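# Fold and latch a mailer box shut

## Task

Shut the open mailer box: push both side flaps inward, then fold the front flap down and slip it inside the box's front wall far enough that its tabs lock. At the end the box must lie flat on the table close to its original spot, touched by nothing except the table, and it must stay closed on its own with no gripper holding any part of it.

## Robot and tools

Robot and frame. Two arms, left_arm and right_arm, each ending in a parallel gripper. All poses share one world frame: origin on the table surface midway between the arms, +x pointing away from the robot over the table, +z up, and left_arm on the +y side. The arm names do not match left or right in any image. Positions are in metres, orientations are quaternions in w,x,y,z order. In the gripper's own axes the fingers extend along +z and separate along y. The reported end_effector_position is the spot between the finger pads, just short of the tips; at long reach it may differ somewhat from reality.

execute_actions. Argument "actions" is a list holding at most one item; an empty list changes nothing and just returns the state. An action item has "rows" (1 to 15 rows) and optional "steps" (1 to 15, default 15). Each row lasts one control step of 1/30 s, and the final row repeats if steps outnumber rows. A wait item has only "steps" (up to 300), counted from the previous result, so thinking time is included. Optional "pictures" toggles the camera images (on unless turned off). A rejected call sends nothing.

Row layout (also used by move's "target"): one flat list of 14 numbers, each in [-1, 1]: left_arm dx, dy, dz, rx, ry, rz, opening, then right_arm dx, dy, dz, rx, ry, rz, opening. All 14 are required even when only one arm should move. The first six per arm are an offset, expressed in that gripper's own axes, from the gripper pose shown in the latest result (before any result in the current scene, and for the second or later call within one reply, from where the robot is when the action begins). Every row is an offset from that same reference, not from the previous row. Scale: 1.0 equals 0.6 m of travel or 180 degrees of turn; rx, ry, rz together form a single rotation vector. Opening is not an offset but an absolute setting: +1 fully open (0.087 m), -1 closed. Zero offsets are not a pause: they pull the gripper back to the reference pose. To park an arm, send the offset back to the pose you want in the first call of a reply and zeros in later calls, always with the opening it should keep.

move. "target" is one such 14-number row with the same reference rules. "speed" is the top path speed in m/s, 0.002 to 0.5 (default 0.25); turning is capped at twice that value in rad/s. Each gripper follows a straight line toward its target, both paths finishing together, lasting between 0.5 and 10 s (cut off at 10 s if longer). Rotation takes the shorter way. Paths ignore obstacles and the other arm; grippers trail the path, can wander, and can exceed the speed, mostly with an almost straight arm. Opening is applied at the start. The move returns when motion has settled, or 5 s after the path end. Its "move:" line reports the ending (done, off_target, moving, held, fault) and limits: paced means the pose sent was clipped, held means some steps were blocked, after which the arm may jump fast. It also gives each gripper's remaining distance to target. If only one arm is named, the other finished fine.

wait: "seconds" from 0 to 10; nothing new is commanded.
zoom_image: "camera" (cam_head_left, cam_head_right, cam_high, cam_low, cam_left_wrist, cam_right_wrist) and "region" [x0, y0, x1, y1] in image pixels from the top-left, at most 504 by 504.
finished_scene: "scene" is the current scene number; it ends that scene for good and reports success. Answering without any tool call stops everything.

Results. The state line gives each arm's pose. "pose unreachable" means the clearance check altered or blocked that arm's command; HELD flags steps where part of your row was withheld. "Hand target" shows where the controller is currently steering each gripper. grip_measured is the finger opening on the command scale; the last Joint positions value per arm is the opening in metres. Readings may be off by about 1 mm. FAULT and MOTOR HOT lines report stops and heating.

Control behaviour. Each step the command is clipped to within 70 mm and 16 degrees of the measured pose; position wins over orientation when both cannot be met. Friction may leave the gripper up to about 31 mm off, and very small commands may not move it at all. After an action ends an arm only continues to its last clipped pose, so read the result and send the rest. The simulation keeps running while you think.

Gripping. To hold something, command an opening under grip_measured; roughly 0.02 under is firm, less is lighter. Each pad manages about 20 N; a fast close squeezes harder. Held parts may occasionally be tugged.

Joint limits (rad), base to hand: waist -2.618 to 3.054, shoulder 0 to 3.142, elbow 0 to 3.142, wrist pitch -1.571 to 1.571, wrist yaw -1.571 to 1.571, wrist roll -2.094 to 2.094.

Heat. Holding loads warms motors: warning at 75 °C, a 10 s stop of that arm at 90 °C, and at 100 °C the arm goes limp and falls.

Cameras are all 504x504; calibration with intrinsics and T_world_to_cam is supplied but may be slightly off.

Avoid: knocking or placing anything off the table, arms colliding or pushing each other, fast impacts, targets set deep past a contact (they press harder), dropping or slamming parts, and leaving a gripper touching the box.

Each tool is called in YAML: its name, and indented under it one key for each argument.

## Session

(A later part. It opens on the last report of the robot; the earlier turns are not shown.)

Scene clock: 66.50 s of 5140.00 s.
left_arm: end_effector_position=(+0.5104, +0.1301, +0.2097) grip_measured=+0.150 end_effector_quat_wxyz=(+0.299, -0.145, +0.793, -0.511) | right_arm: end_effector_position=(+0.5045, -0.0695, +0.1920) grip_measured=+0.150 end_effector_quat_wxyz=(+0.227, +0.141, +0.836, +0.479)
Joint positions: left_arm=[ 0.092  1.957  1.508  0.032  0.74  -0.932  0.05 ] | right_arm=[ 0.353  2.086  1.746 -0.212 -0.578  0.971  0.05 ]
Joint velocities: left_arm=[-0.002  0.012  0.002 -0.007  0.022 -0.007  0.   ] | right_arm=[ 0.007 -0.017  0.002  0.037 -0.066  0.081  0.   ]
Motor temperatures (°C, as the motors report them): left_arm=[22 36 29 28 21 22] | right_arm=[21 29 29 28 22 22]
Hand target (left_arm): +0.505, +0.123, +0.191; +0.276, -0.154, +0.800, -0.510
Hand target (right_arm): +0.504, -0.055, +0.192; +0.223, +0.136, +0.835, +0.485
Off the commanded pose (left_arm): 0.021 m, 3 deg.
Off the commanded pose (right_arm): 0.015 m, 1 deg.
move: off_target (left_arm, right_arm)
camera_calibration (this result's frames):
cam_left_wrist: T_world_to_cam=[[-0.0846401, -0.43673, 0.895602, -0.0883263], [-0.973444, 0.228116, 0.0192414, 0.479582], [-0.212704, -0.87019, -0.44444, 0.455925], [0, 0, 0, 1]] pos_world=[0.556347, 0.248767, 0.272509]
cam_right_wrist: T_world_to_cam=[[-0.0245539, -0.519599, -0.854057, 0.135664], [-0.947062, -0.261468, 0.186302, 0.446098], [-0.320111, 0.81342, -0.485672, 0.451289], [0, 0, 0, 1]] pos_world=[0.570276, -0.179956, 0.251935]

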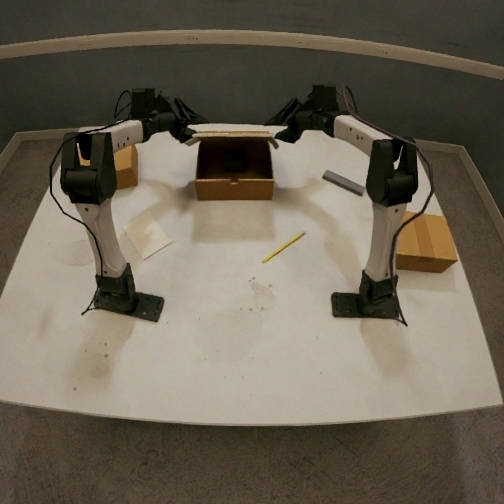

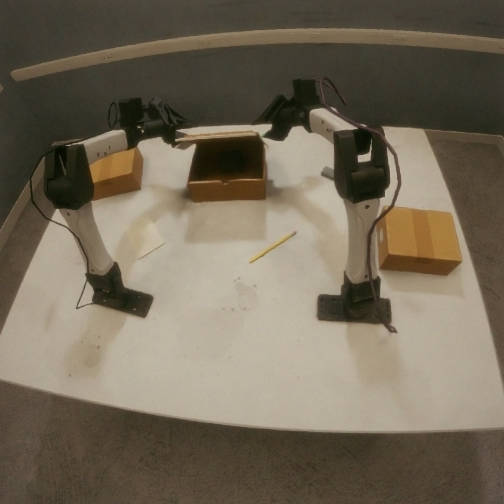

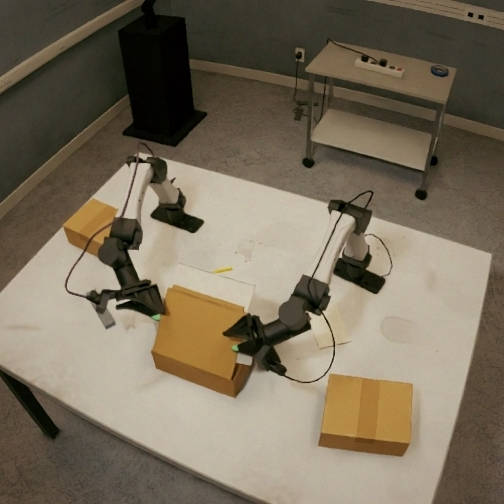

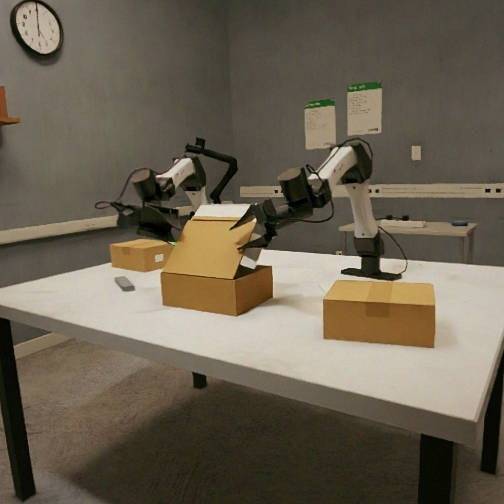

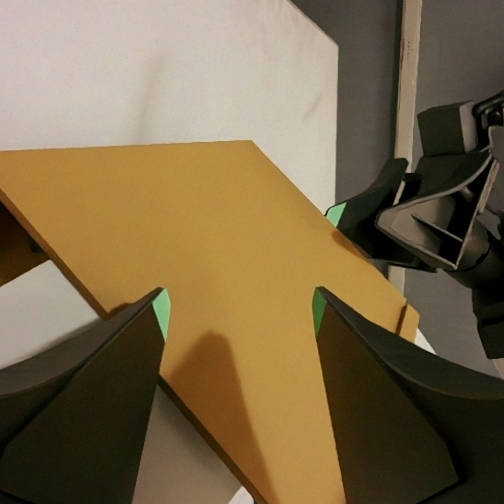

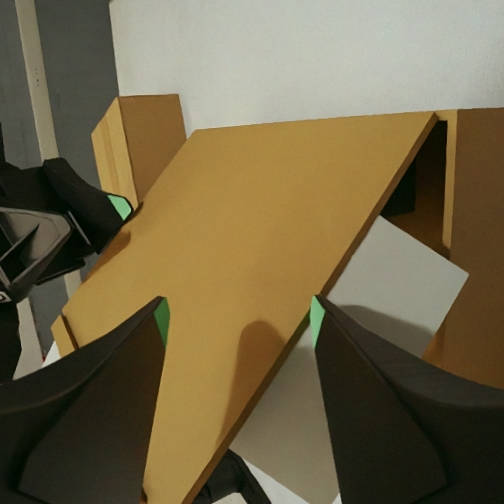

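move:
  target: [-0.031,0.025,-0.043,0,0,0,0.15,0.01,-0.055,0.015,0,0,0,0.15]
  speed: 0.05

move:
  target: [0.027,0.08,0.028,0,0,0,0.15,0,0,0,0,0,0,0.15]
  speed: 0.05

Scene clock: 70.53 s of 5140.00 s.
left_arm: end_effector_position=(+0.5125, +0.1623, +0.2102) grip_measured=+0.150 end_effector_quat_wxyz=(+0.306, -0.140, +0.790, -0.512) | right_arm: end_effector_position=(+0.5019, -0.0740, +0.1658) grip_measured=+0.150 end_effector_quat_wxyz=(+0.226, +0.144, +0.837, +0.478)
Joint positions: left_arm=[ 0.166  1.957  1.508  0.021  0.807 -0.888  0.05 ] | right_arm=[ 0.346  2.086  1.643 -0.113 -0.58   0.971  0.05 ]
Joint velocities: left_arm=[ 0.007 -0.002 -0.027 -0.007 -0.007 -0.007  0.   ] | right_arm=[ 0.002  0.012  0.002  0.022 -0.022  0.037 -0.001]
Motor temperatures (°C, as the motors report them): left_arm=[22 37 29 28 21 22] | right_arm=[21 30 29 28 22 22]
Hand target (left_arm): +0.510, +0.165, +0.210; +0.299, -0.144, +0.793, -0.511
Hand target (right_arm): +0.503, -0.077, +0.158; +0.227, +0.141, +0.837, +0.478
Off the commanded pose (left_arm): 0.004 m, 1 deg.
Off the commanded pose (right_arm): 0.008 m, 0 deg.
move: done
camera_calibration (this result's frames):
cam_left_wrist: T_world_to_cam=[[-0.101703, -0.437398, 0.893499, -0.0652405], [-0.973668, 0.227968, 0.000769419, 0.478364], [-0.204026, -0.869893, -0.449065, 0.481038], [0, 0, 0, 1]] pos_world=[0.557277, 0.280864, 0.273942]
cam_right_wrist: T_world_to_cam=[[-0.0305104, -0.519729, -0.853786, 0.113798], [-0.947525, -0.256909, 0.190249, 0.447249], [-0.318223, 0.814788, -0.484617, 0.440401], [0, 0, 0, 1]] pos_world=[0.567398, -0.184787, 0.225496]

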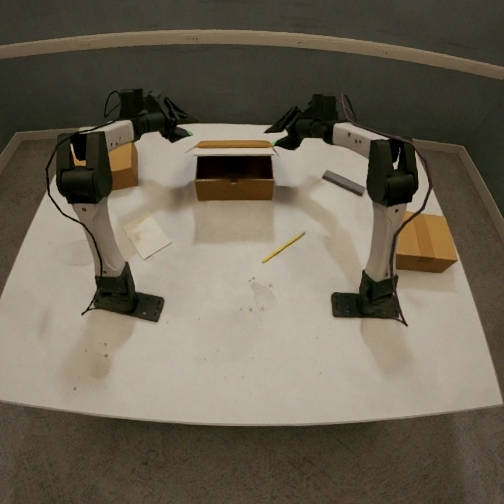

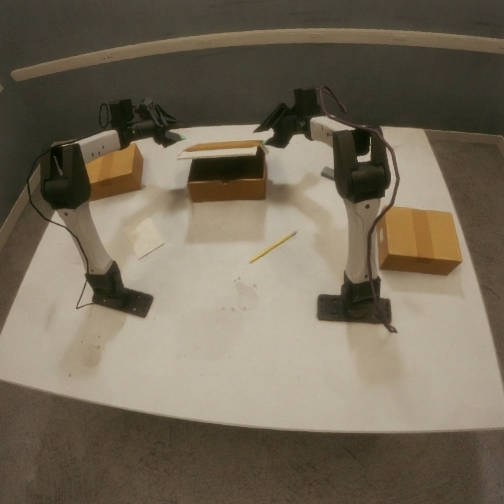

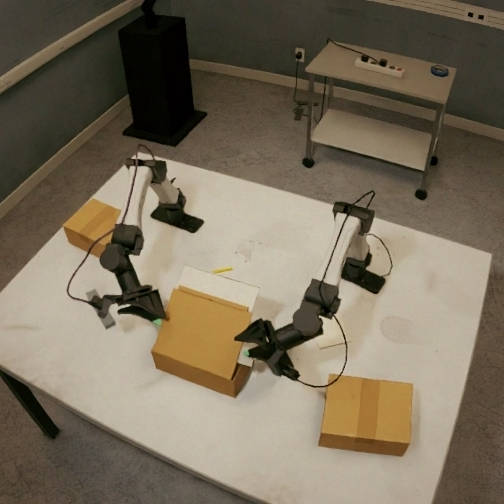

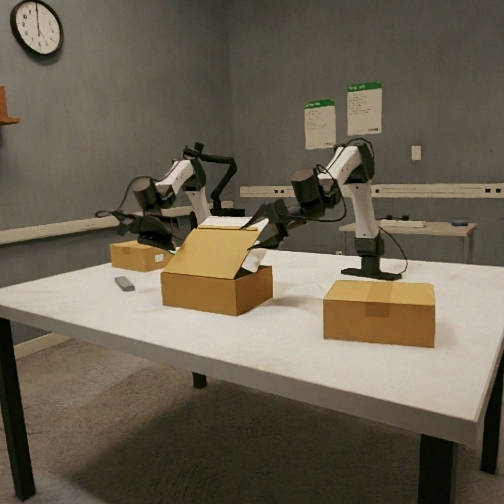

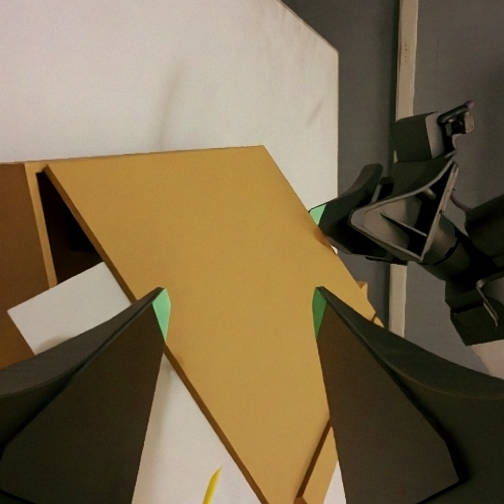

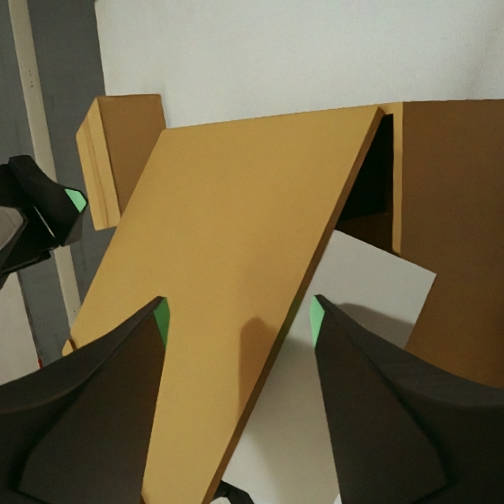

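Scene clock: 71.90 s of 5140.00 s.
left_arm: end_effector_position=(+0.5163, +0.1623, +0.1732) grip_measured=+0.150 end_effector_quat_wxyz=(+0.318, -0.132, +0.786, -0.514) | right_arm: end_effector_position=(+0.5019, -0.0740, +0.1658) grip_measured=+0.150 end_effector_quat_wxyz=(+0.226, +0.144, +0.837, +0.478)
Joint positions: left_arm=[ 0.166  2.005  1.406  0.199  0.807 -0.887  0.05 ] | right_arm=[ 0.346  2.086  1.643 -0.113 -0.58   0.971  0.05 ]
Joint velocities: left_arm=[-0.007  0.007 -0.012  0.125 -0.051  0.022  0.   ] | right_arm=[-0.012  0.012  0.007  0.037  0.007 -0.007 -0.   ]
Motor temperatures (°C, as the motors report them): left_arm=[22 37 29 28 21 22] | right_arm=[21 30 29 28 22 22]
Hand target (left_arm): +0.514, +0.162, +0.157; +0.306, -0.139, +0.790, -0.512
Hand target (right_arm): +0.502, -0.074, +0.166; +0.226, +0.144, +0.837, +0.478
Off the commanded pose (left_arm): 0.016 m, 2 deg.
Off the commanded pose (right_arm): 0.000 m, 0 deg.
move: off_target (left_arm)
camera_calibration (this result's frames):
cam_left_wrist: T_world_to_cam=[[-0.127852, -0.437538, 0.890064, -0.0176874], [-0.97325, 0.228074, -0.0276849, 0.486771], [-0.190887, -0.869795, -0.454994, 0.459424], [0, 0, 0, 1]] pos_world=[0.559187, 0.280846, 0.238254]
cam_right_wrist: T_world_to_cam=[[-0.0305104, -0.519729, -0.853786, 0.113798], [-0.947525, -0.256909, 0.190249, 0.447249], [-0.318223, 0.814788, -0.484617, 0.440401], [0, 0, 0, 1]] pos_world=[0.567398, -0.184787, 0.225496]

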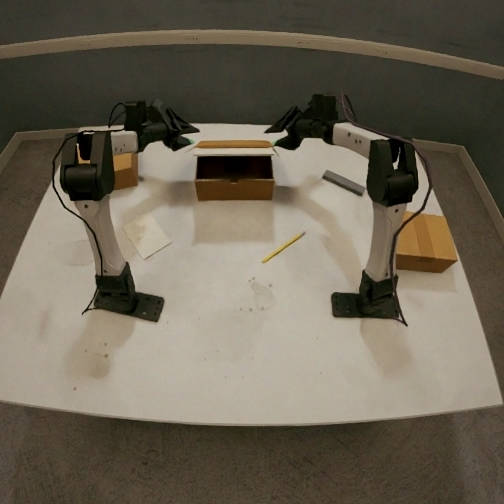

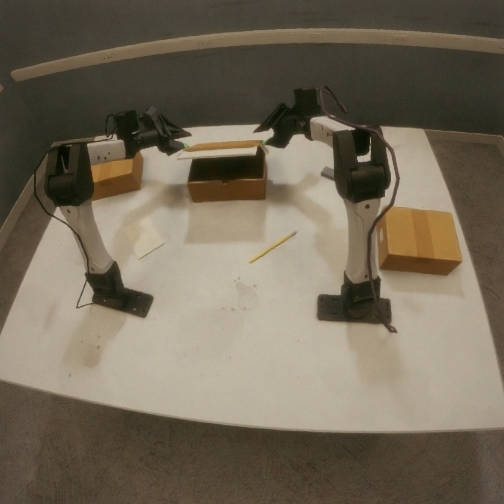

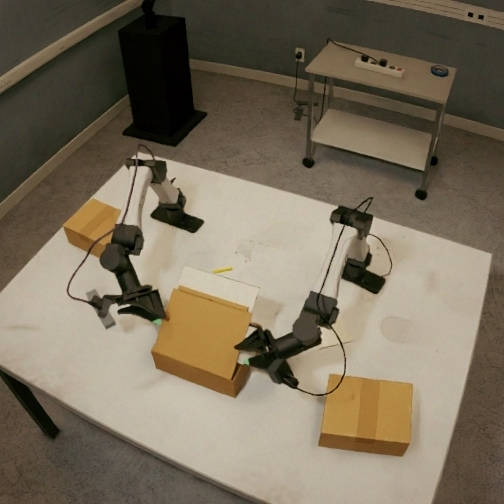

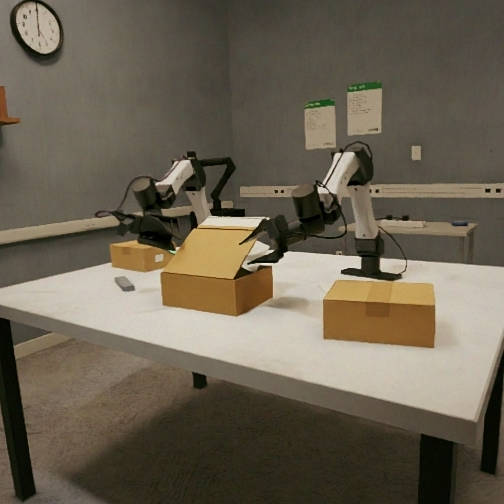

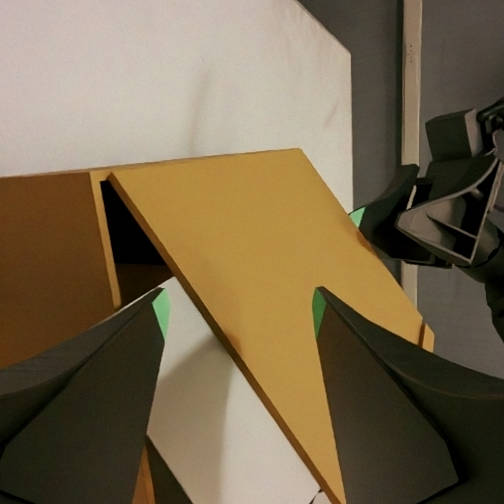

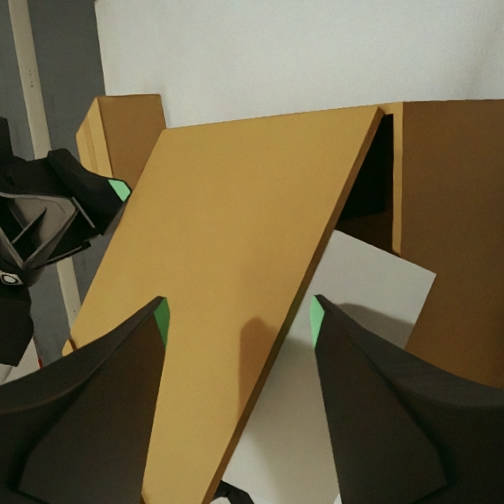

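move:
  target: [-0.045,0.036,-0.06,0,0,0,0.15,-0.038,-0.042,-0.061,0,0,0,0.15]
  speed: 0.08

Scene clock: 75.17 s of 5140.00 s.
left_arm: end_effector_position=(+0.5159, +0.2103, +0.1757) grip_measured=+0.150 end_effector_quat_wxyz=(+0.327, -0.127, +0.783, -0.514) | right_arm: end_effector_position=(+0.5077, -0.1216, +0.1594) grip_measured=+0.150 end_effector_quat_wxyz=(+0.226, +0.150, +0.836, +0.477)
Joint positions: left_arm=[ 0.275  2.005  1.42   0.155  0.904 -0.818  0.05 ] | right_arm=[ 0.243  2.069  1.601 -0.127 -0.659  0.911  0.05 ]
Joint velocities: left_arm=[-0.012 -0.027 -0.012 -0.037 -0.022  0.007  0.   ] | right_arm=[-0.012  0.007 -0.007  0.007 -0.007 -0.007 -0.   ]
Motor temperatures (°C, as the motors report them): left_arm=[22 37 29 29 21 22] | right_arm=[21 31 29 28 22 22]
Hand target (left_arm): +0.516, +0.212, +0.173; +0.319, -0.132, +0.786, -0.513
Hand target (right_arm): +0.501, -0.123, +0.165; +0.226, +0.144, +0.836, +0.478
Off the commanded pose (left_arm): 0.003 m, 1 deg.
Off the commanded pose (right_arm): 0.009 m, 1 deg.
move: done
camera_calibration (this result's frames):
cam_left_wrist: T_world_to_cam=[[-0.145793, -0.44103, 0.885571, 0.0118446], [-0.973027, 0.225688, -0.0477936, 0.479349], [-0.178785, -0.868652, -0.462038, 0.497006], [0, 0, 0, 1]] pos_world=[0.557003, 0.328766, 0.242056]
cam_right_wrist: T_world_to_cam=[[-0.039644, -0.518225, -0.854325, 0.0887703], [-0.94905, -0.247973, 0.194458, 0.442977], [-0.312623, 0.818506, -0.481991, 0.475095], [0, 0, 0, 1]] pos_world=[0.572451, -0.233019, 0.21869]

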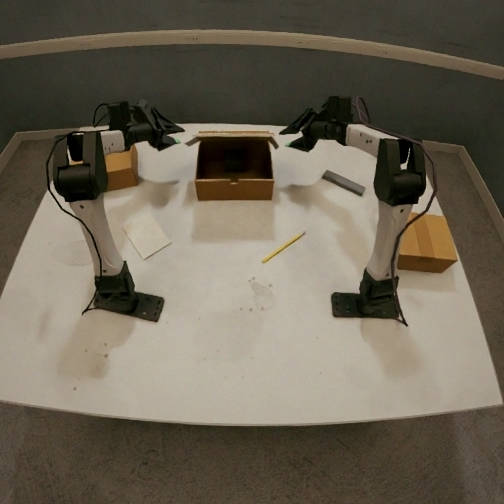

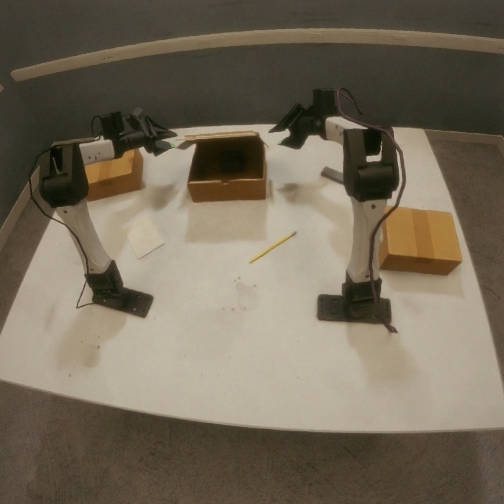

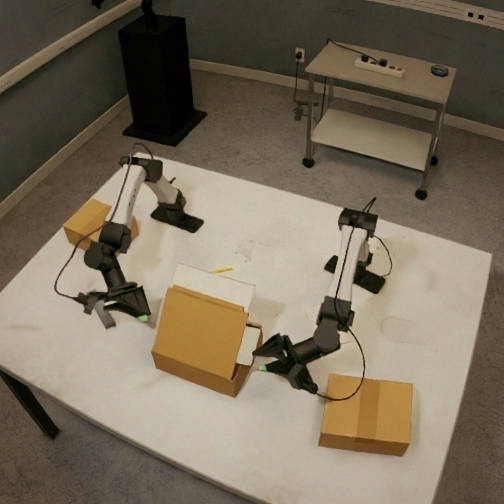

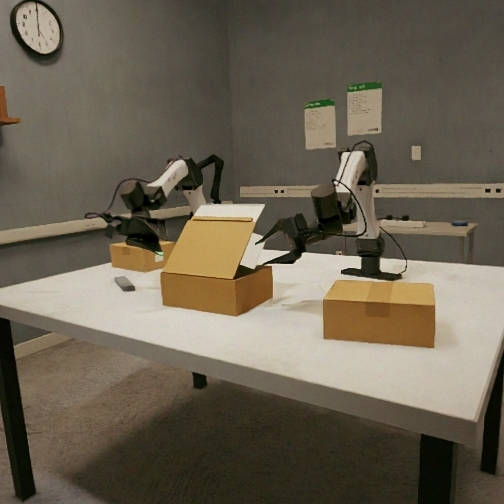

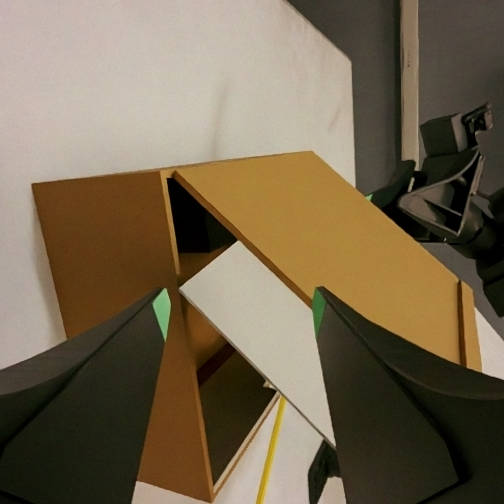

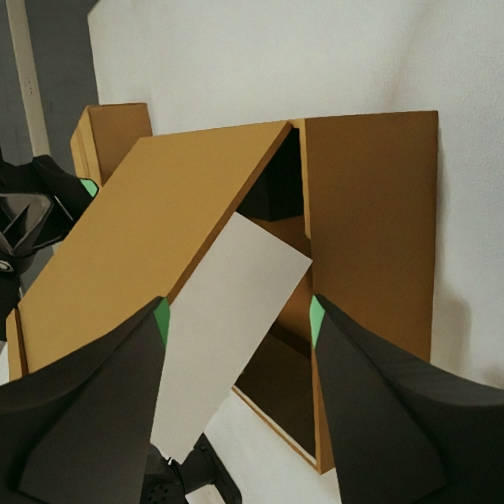

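move:
  target: [0.095,-0.066,0.086,0,0,0,0.15,0.05,0.054,0.079,0,0,0,0.15]
  speed: 0.05

Scene clock: 78.97 s of 5140.00 s.
left_arm: end_effector_position=(+0.5120, +0.1453, +0.1863) grip_measured=+0.150 end_effector_quat_wxyz=(+0.347, -0.135, +0.778, -0.506) | right_arm: end_effector_position=(+0.5074, -0.0738, +0.1561) grip_measured=+0.150 end_effector_quat_wxyz=(+0.228, +0.159, +0.841, +0.464)
Joint positions: left_arm=[ 0.115  1.945  1.347  0.263  0.716 -0.918  0.05 ] | right_arm=[ 0.352  2.107  1.658 -0.126 -0.54   0.979  0.05 ]
Joint velocities: left_arm=[-0.007 -0.002 -0.007  0.007 -0.022  0.022 -0.   ] | right_arm=[ 0.022 -0.017  0.007  0.007 -0.051  0.066 -0.   ]
Motor temperatures (°C, as the motors report them): left_arm=[22 37 29 29 21 22] | right_arm=[21 31 30 28 22 22]
Hand target (left_arm): +0.501, +0.125, +0.178; +0.326, -0.128, +0.782, -0.515
Hand target (right_arm): +0.508, -0.058, +0.160; +0.226, +0.149, +0.837, +0.476
Off the commanded pose (left_arm): 0.025 m, 3 deg.
Off the commanded pose (right_arm): 0.017 m, 2 deg.
move: off_target (left_arm, right_arm)
camera_calibration (this result's frames):
cam_left_wrist: T_world_to_cam=[[-0.148248, -0.453119, 0.879037, -0.0225697], [-0.979888, 0.187357, -0.0686789, 0.503718], [-0.133574, -0.871539, -0.471782, 0.423784], [0, 0, 0, 1]] pos_world=[0.546848, 0.264742, 0.254368]
cam_right_wrist: T_world_to_cam=[[-0.0622609, -0.536711, -0.841466, 0.118761], [-0.951248, -0.223266, 0.212789, 0.455234], [-0.302077, 0.813691, -0.496644, 0.430823], [0, 0, 0, 1]] pos_world=[0.570577, -0.185178, 0.21703]

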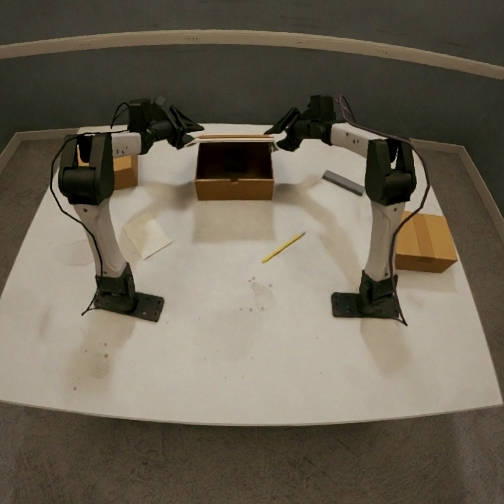

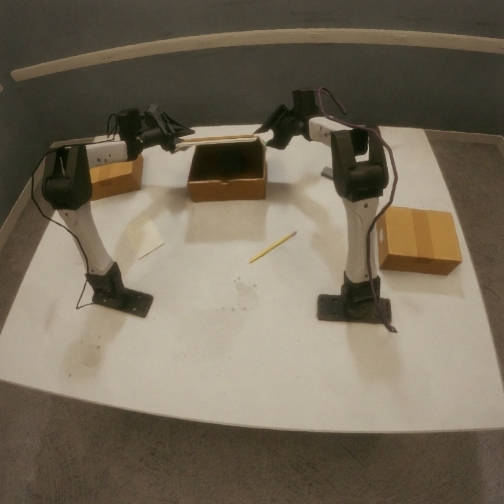

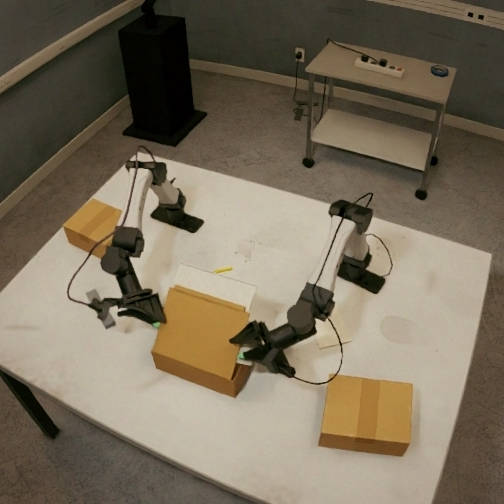

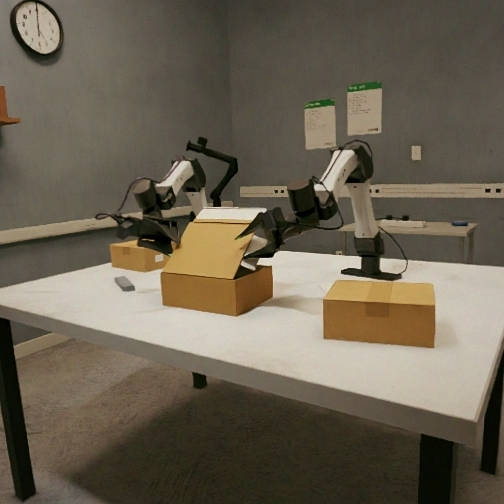

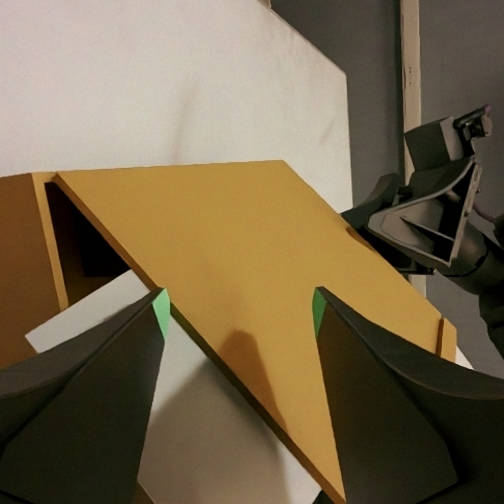

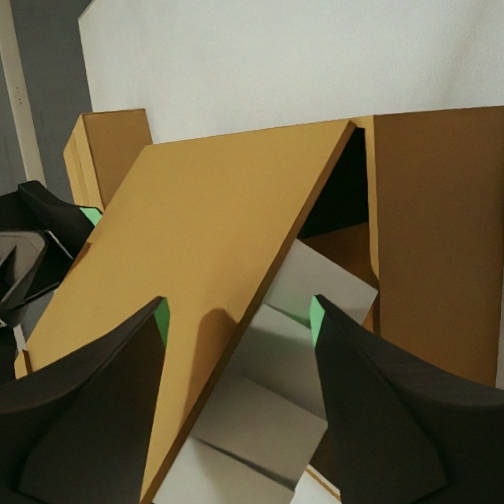

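move:
  target: [0,0.127,-0.05,0,0,0,0.15,-0.015,-0.017,-0.025,0,0,0,0.15]
  speed: 0.08

Scene clock: 82.83 s of 5140.00 s.
left_arm: end_effector_position=(+0.5048, +0.1978, +0.1410) grip_measured=+0.150 end_effector_quat_wxyz=(+0.358, -0.127, +0.774, -0.506) | right_arm: end_effector_position=(+0.5102, -0.0896, +0.1502) grip_measured=+0.150 end_effector_quat_wxyz=(+0.225, +0.163, +0.842, +0.462)
Joint positions: left_arm=[ 0.24   1.993  1.215  0.427  0.832 -0.853  0.05 ] | right_arm=[ 0.318  2.107  1.641 -0.127 -0.565  0.962  0.05 ]
Joint velocities: left_arm=[-0.017  0.017 -0.012 -0.022 -0.051 -0.037  0.   ] | right_arm=[ 0.022 -0.022  0.002  0.022 -0.051 -0.022  0.001]
Motor temperatures (°C, as the motors report them): left_arm=[22 38 29 29 21 22] | right_arm=[21 32 30 29 22 22]
Hand target (left_arm): +0.501, +0.200, +0.126; +0.347, -0.135, +0.779, -0.504
Hand target (right_arm): +0.506, -0.094, +0.156; +0.228, +0.159, +0.841, +0.464
Off the commanded pose (left_arm): 0.015 m, 2 deg.
Off the commanded pose (right_arm): 0.008 m, 1 deg.
move: off_target (left_arm)
camera_calibration (this result's frames):
cam_left_wrist: T_world_to_cam=[[-0.173413, -0.457528, 0.872122, 0.0545111], [-0.97757, 0.187431, -0.0960513, 0.486404], [-0.119517, -0.869217, -0.479768, 0.440866], [0, 0, 0, 1]] pos_world=[0.537638, 0.316981, 0.210693]
cam_right_wrist: T_world_to_cam=[[-0.0721712, -0.537068, -0.840446, 0.110373], [-0.950449, -0.218438, 0.221205, 0.454397], [-0.302387, 0.814766, -0.494691, 0.44167], [0, 0, 0, 1]] pos_world=[0.573402, -0.201322, 0.210738]

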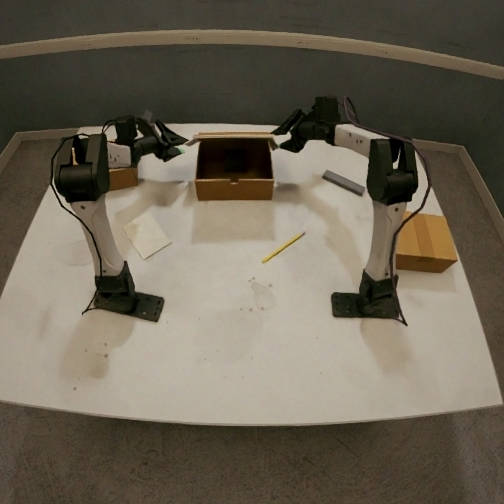

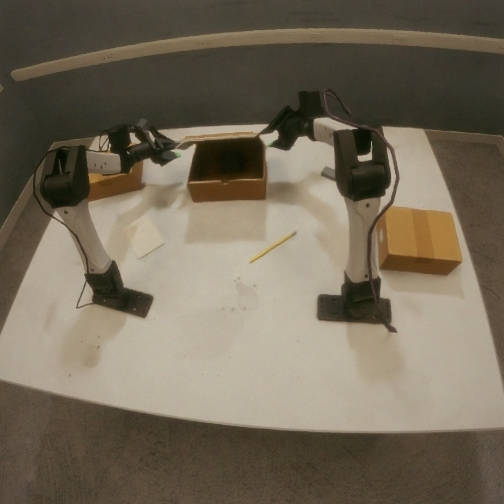

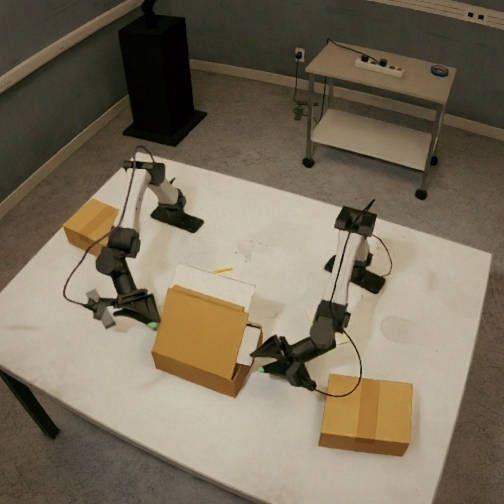

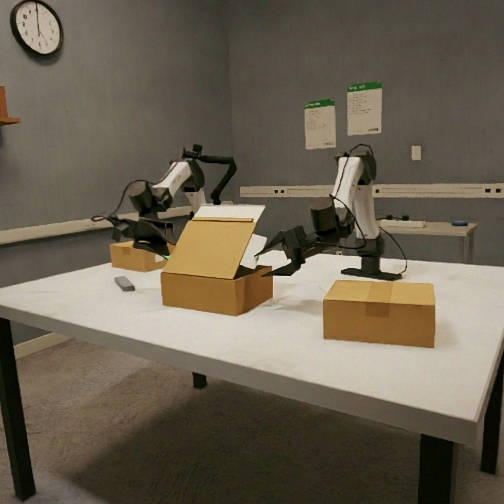

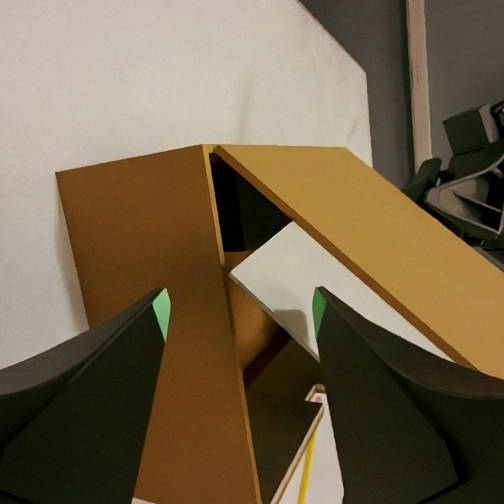

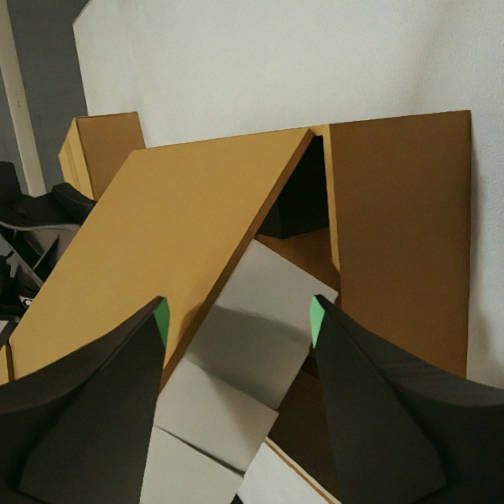

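move:
  target: [0.075,-0.086,0.099,0,0,0,0.15,0.04,0.05,0.058,0,0,0,0.15]
  speed: 0.05

Scene clock: 87.43 s of 5140.00 s.
left_arm: end_effector_position=(+0.5165, +0.1429, +0.1469) grip_measured=+0.150 end_effector_quat_wxyz=(+0.381, -0.164, +0.774, -0.479) | right_arm: end_effector_position=(+0.5152, -0.0619, +0.1423) grip_measured=+0.150 end_effector_quat_wxyz=(+0.232, +0.181, +0.849, +0.438)
Joint positions: left_arm=[ 0.081  1.974  1.215  0.455  0.582 -0.937  0.05 ] | right_arm=[ 0.388  2.15   1.705 -0.155 -0.451  1.004  0.05 ]
Joint velocities: left_arm=[ 0.002 -0.007  0.002 -0.051 -0.051  0.007  0.   ] | right_arm=[ 0.022  0.012 -0.007 -0.007 -0.066 -0.022 -0.001]
Motor temperatures (°C, as the motors report them): left_arm=[22 38 29 30 21 22] | right_arm=[21 33 30 29 22 22]
Hand target (left_arm): +0.505, +0.109, +0.155; +0.357, -0.129, +0.773, -0.507
Hand target (right_arm): +0.510, -0.039, +0.154; +0.225, +0.163, +0.843, +0.461
Off the commanded pose (left_arm): 0.037 m, 6 deg.
Off the commanded pose (right_arm): 0.027 m, 4 deg.
move: off_target (left_arm, right_arm)
camera_calibration (this result's frames):
cam_left_wrist: T_world_to_cam=[[-0.119869, -0.489453, 0.863752, 0.00440009], [-0.992076, 0.0920273, -0.085529, 0.528334], [-0.0376264, -0.86716, -0.496606, 0.357226], [0, 0, 0, 1]] pos_world=[0.538116, 0.263305, 0.218788]
cam_right_wrist: T_world_to_cam=[[-0.110487, -0.566225, -0.816812, 0.133543], [-0.955432, -0.165859, 0.244213, 0.469436], [-0.273756, 0.807391, -0.522664, 0.40547], [0, 0, 0, 1]] pos_world=[0.574269, -0.173897, 0.206362]

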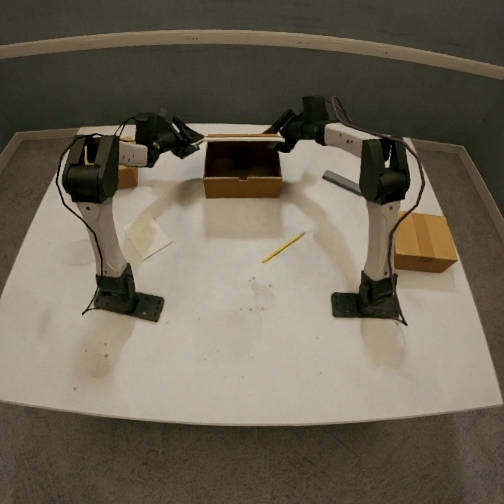

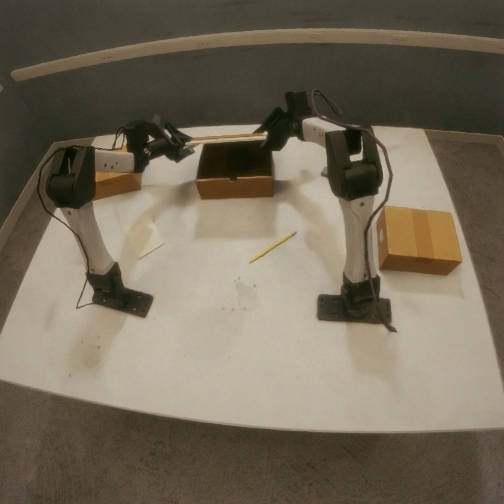

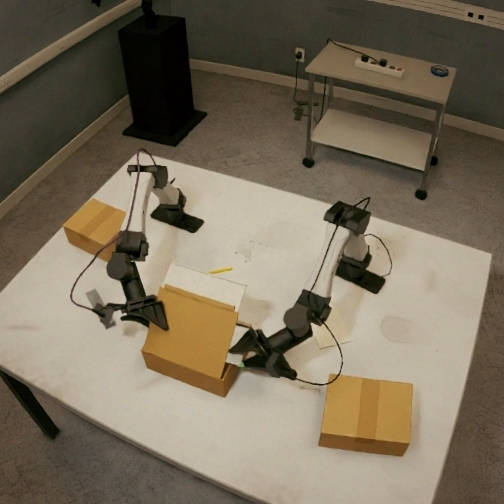

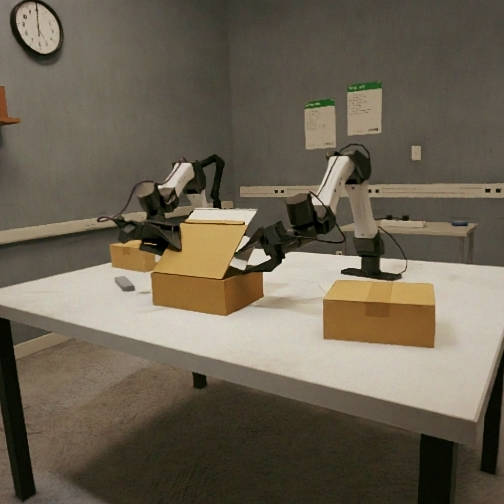

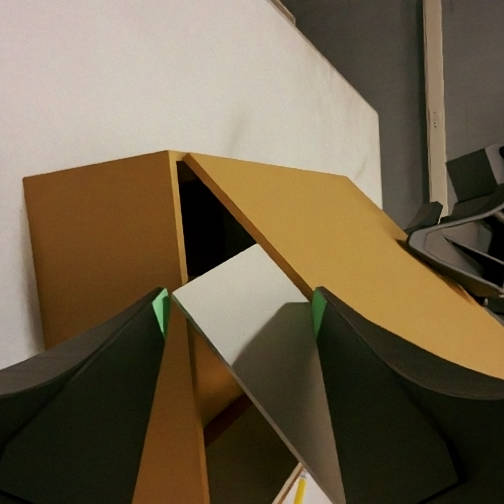

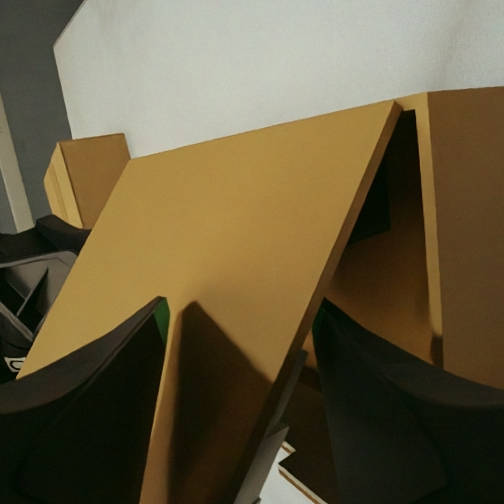

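move:
  target: [-0.025,-0.021,-0.019,0,0,0,0.15,0.008,0.012,0.012,0,0,0,0.15]
  speed: 0.05

Scene clock: 90.93 s of 5140.00 s.
left_arm: end_effector_position=(+0.5154, +0.1511, +0.1583) grip_measured=+0.150 end_effector_quat_wxyz=(+0.379, -0.167, +0.775, -0.476) | right_arm: end_effector_position=(+0.5160, -0.0637, +0.1405) grip_measured=+0.150 end_effector_quat_wxyz=(+0.233, +0.186, +0.851, +0.433)
Joint positions: left_arm=[ 0.099  1.944  1.232  0.395  0.593 -0.929  0.05 ] | right_arm=[ 0.388  2.15   1.705 -0.162 -0.439  1.006  0.05 ]
Joint velocities: left_arm=[ 0.007 -0.027  0.017 -0.037  0.051 -0.007  0.001] | right_arm=[ 0.017 -0.002 -0.002 -0.051 -0.007 -0.037  0.001]
Motor temperatures (°C, as the motors report them): left_arm=[22 38 30 30 21 22] | right_arm=[21 33 30 29 22 22]
Hand target (left_arm): +0.516, +0.153, +0.167; +0.381, -0.164, +0.774, -0.479
Hand target (right_arm): +0.516, -0.051, +0.144; +0.232, +0.181, +0.849, +0.439
Off the commanded pose (left_arm): 0.009 m, 1 deg.
Off the commanded pose (right_arm): 0.013 m, 1 deg.
move: off_target (right_arm)
camera_calibration (this result's frames):
cam_left_wrist: T_world_to_cam=[[-0.110513, -0.492651, 0.863181, -0.0057599], [-0.993164, 0.0875839, -0.0771674, 0.527288], [-0.0375842, -0.865808, -0.498962, 0.370063], [0, 0, 0, 1]] pos_world=[0.536956, 0.271384, 0.230309]
cam_right_wrist: T_world_to_cam=[[-0.121484, -0.571359, -0.811659, 0.135737], [-0.955985, -0.15268, 0.250563, 0.470641], [-0.267086, 0.806373, -0.527663, 0.403393], [0, 0, 0, 1]] pos_world=[0.574157, -0.175873, 0.205102]

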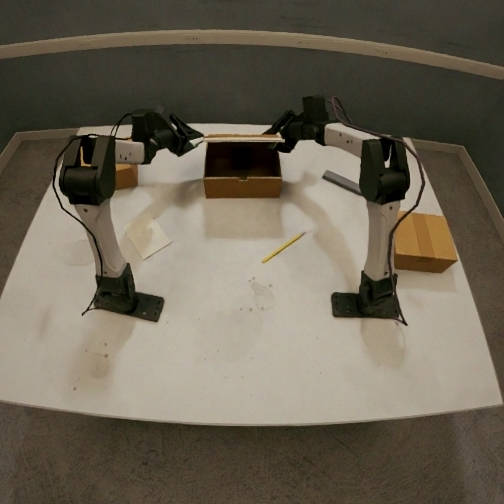

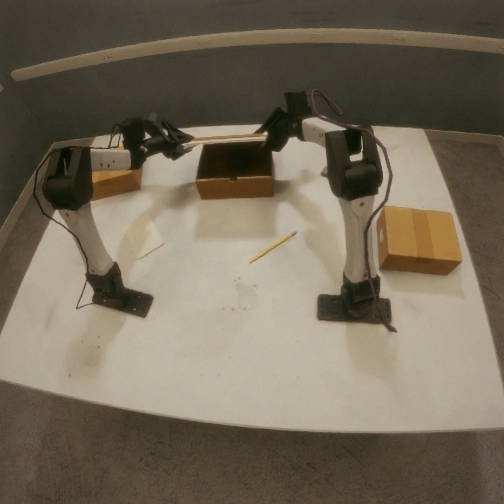

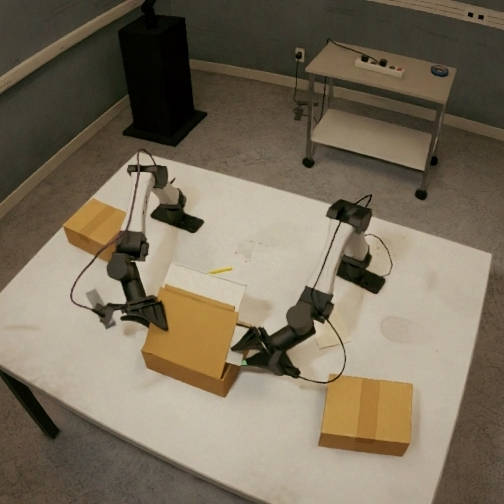

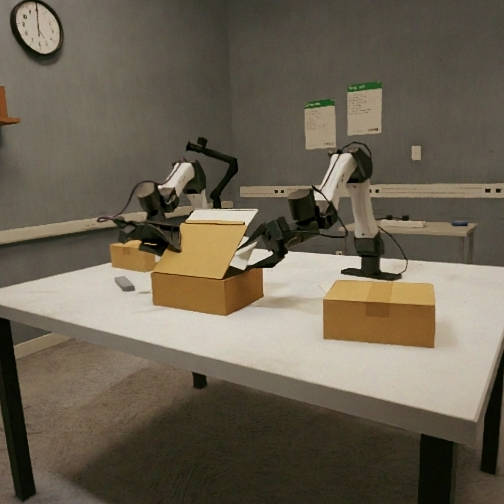

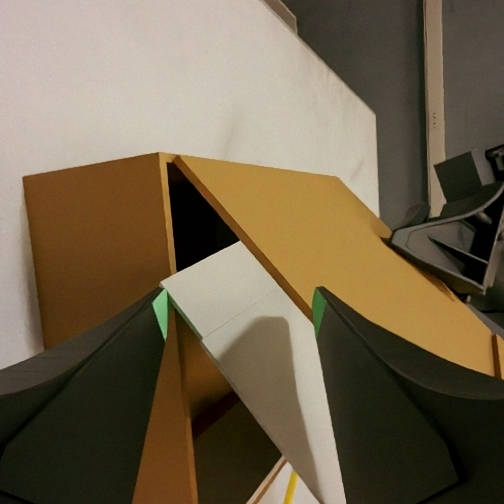

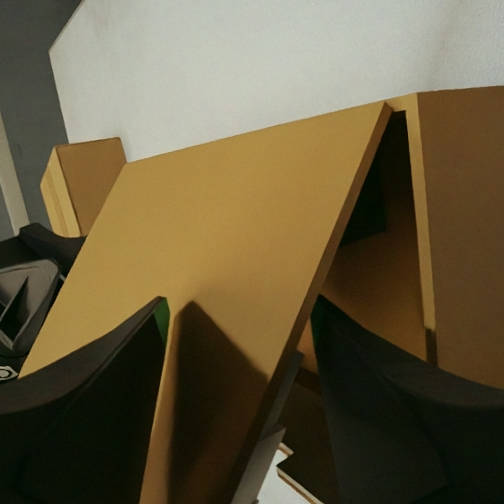

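move:
  target: [0.083,-0.071,0.05,0,0,0,0.35,0.022,0.028,0.027,0,0,0,0.15]
  speed: 0.05

Scene clock: 94.30 s of 5140.00 s.
left_arm: end_effector_position=(+0.5273, +0.1319, +0.1572) grip_measured=+0.350 end_effector_quat_wxyz=(+0.415, -0.220, +0.772, -0.428) | right_arm: end_effector_position=(+0.5196, -0.0682, +0.1394) grip_measured=+0.150 end_effector_quat_wxyz=(+0.238, +0.204, +0.854, +0.415)
Joint positions: left_arm=[ 0.001  1.929  1.233  0.385  0.339 -0.971  0.059] | right_arm=[ 0.39   2.15   1.726 -0.203 -0.39   1.016  0.05 ]
Joint velocities: left_arm=[ 0.007  0.007 -0.012 -0.007 -0.007  0.007 -0.001] | right_arm=[ 0.012  0.002  0.002 -0.037 -0.007  0.037 -0.001]
Motor temperatures (°C, as the motors report them): left_arm=[22 39 30 30 21 22] | right_arm=[21 33 31 29 22 22]
Hand target (left_arm): +0.501, +0.084, +0.167; +0.378, -0.169, +0.776, -0.476
Hand target (right_arm): +0.514, -0.038, +0.143; +0.233, +0.186, +0.851, +0.433
Off the commanded pose (left_arm): 0.058 m, 9 deg.
Off the commanded pose (right_arm): 0.032 m, 3 deg.
move: off_target (left_arm, right_arm)
camera_calibration (this result's frames):
cam_left_wrist: T_world_to_cam=[[-0.0224077, -0.540405, 0.841106, -0.0496326], [-0.995657, -0.063979, -0.0676311, 0.560552], [0.0903614, -0.838969, -0.536625, 0.288251], [0, 0, 0, 1]] pos_world=[0.530958, 0.250875, 0.23434]
cam_right_wrist: T_world_to_cam=[[-0.158983, -0.588127, -0.792989, 0.148484], [-0.957199, -0.104942, 0.269736, 0.474886], [-0.241857, 0.801931, -0.54627, 0.396558], [0, 0, 0, 1]] pos_world=[0.574077, -0.18085, 0.206281]

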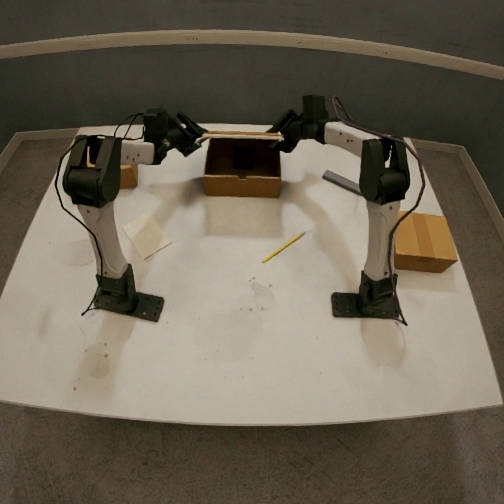

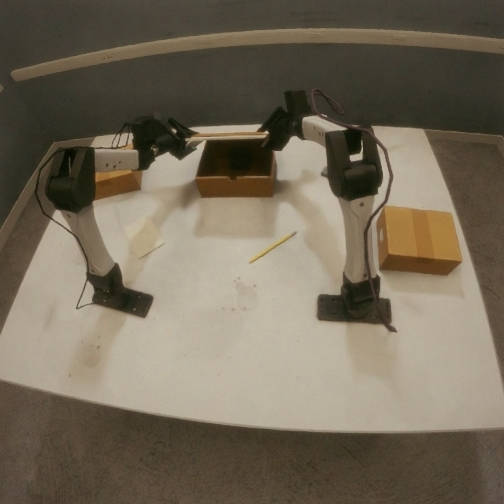

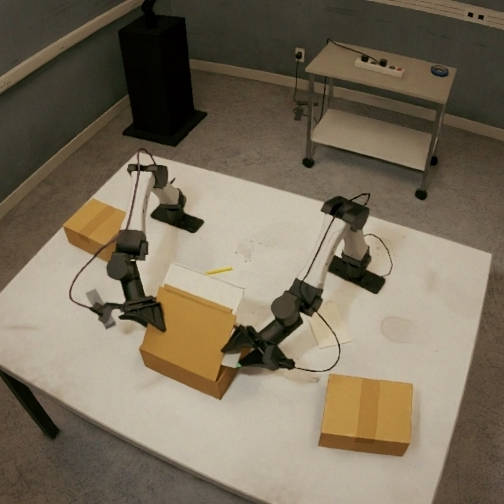

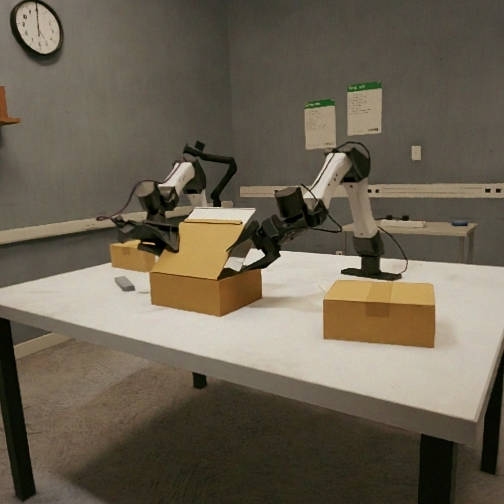

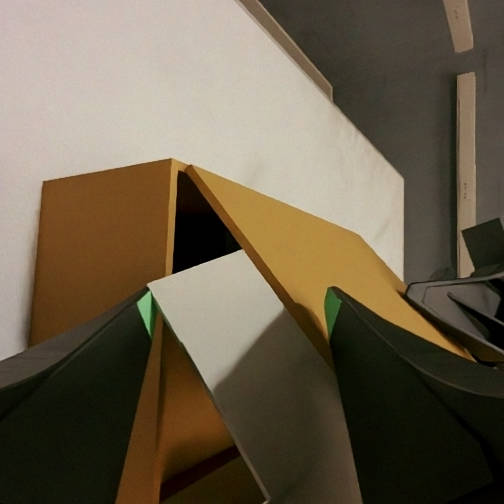

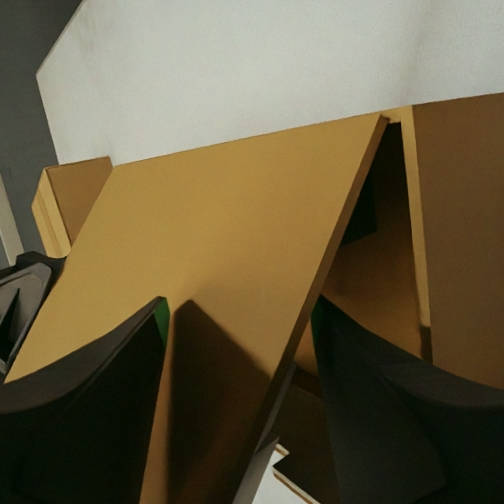

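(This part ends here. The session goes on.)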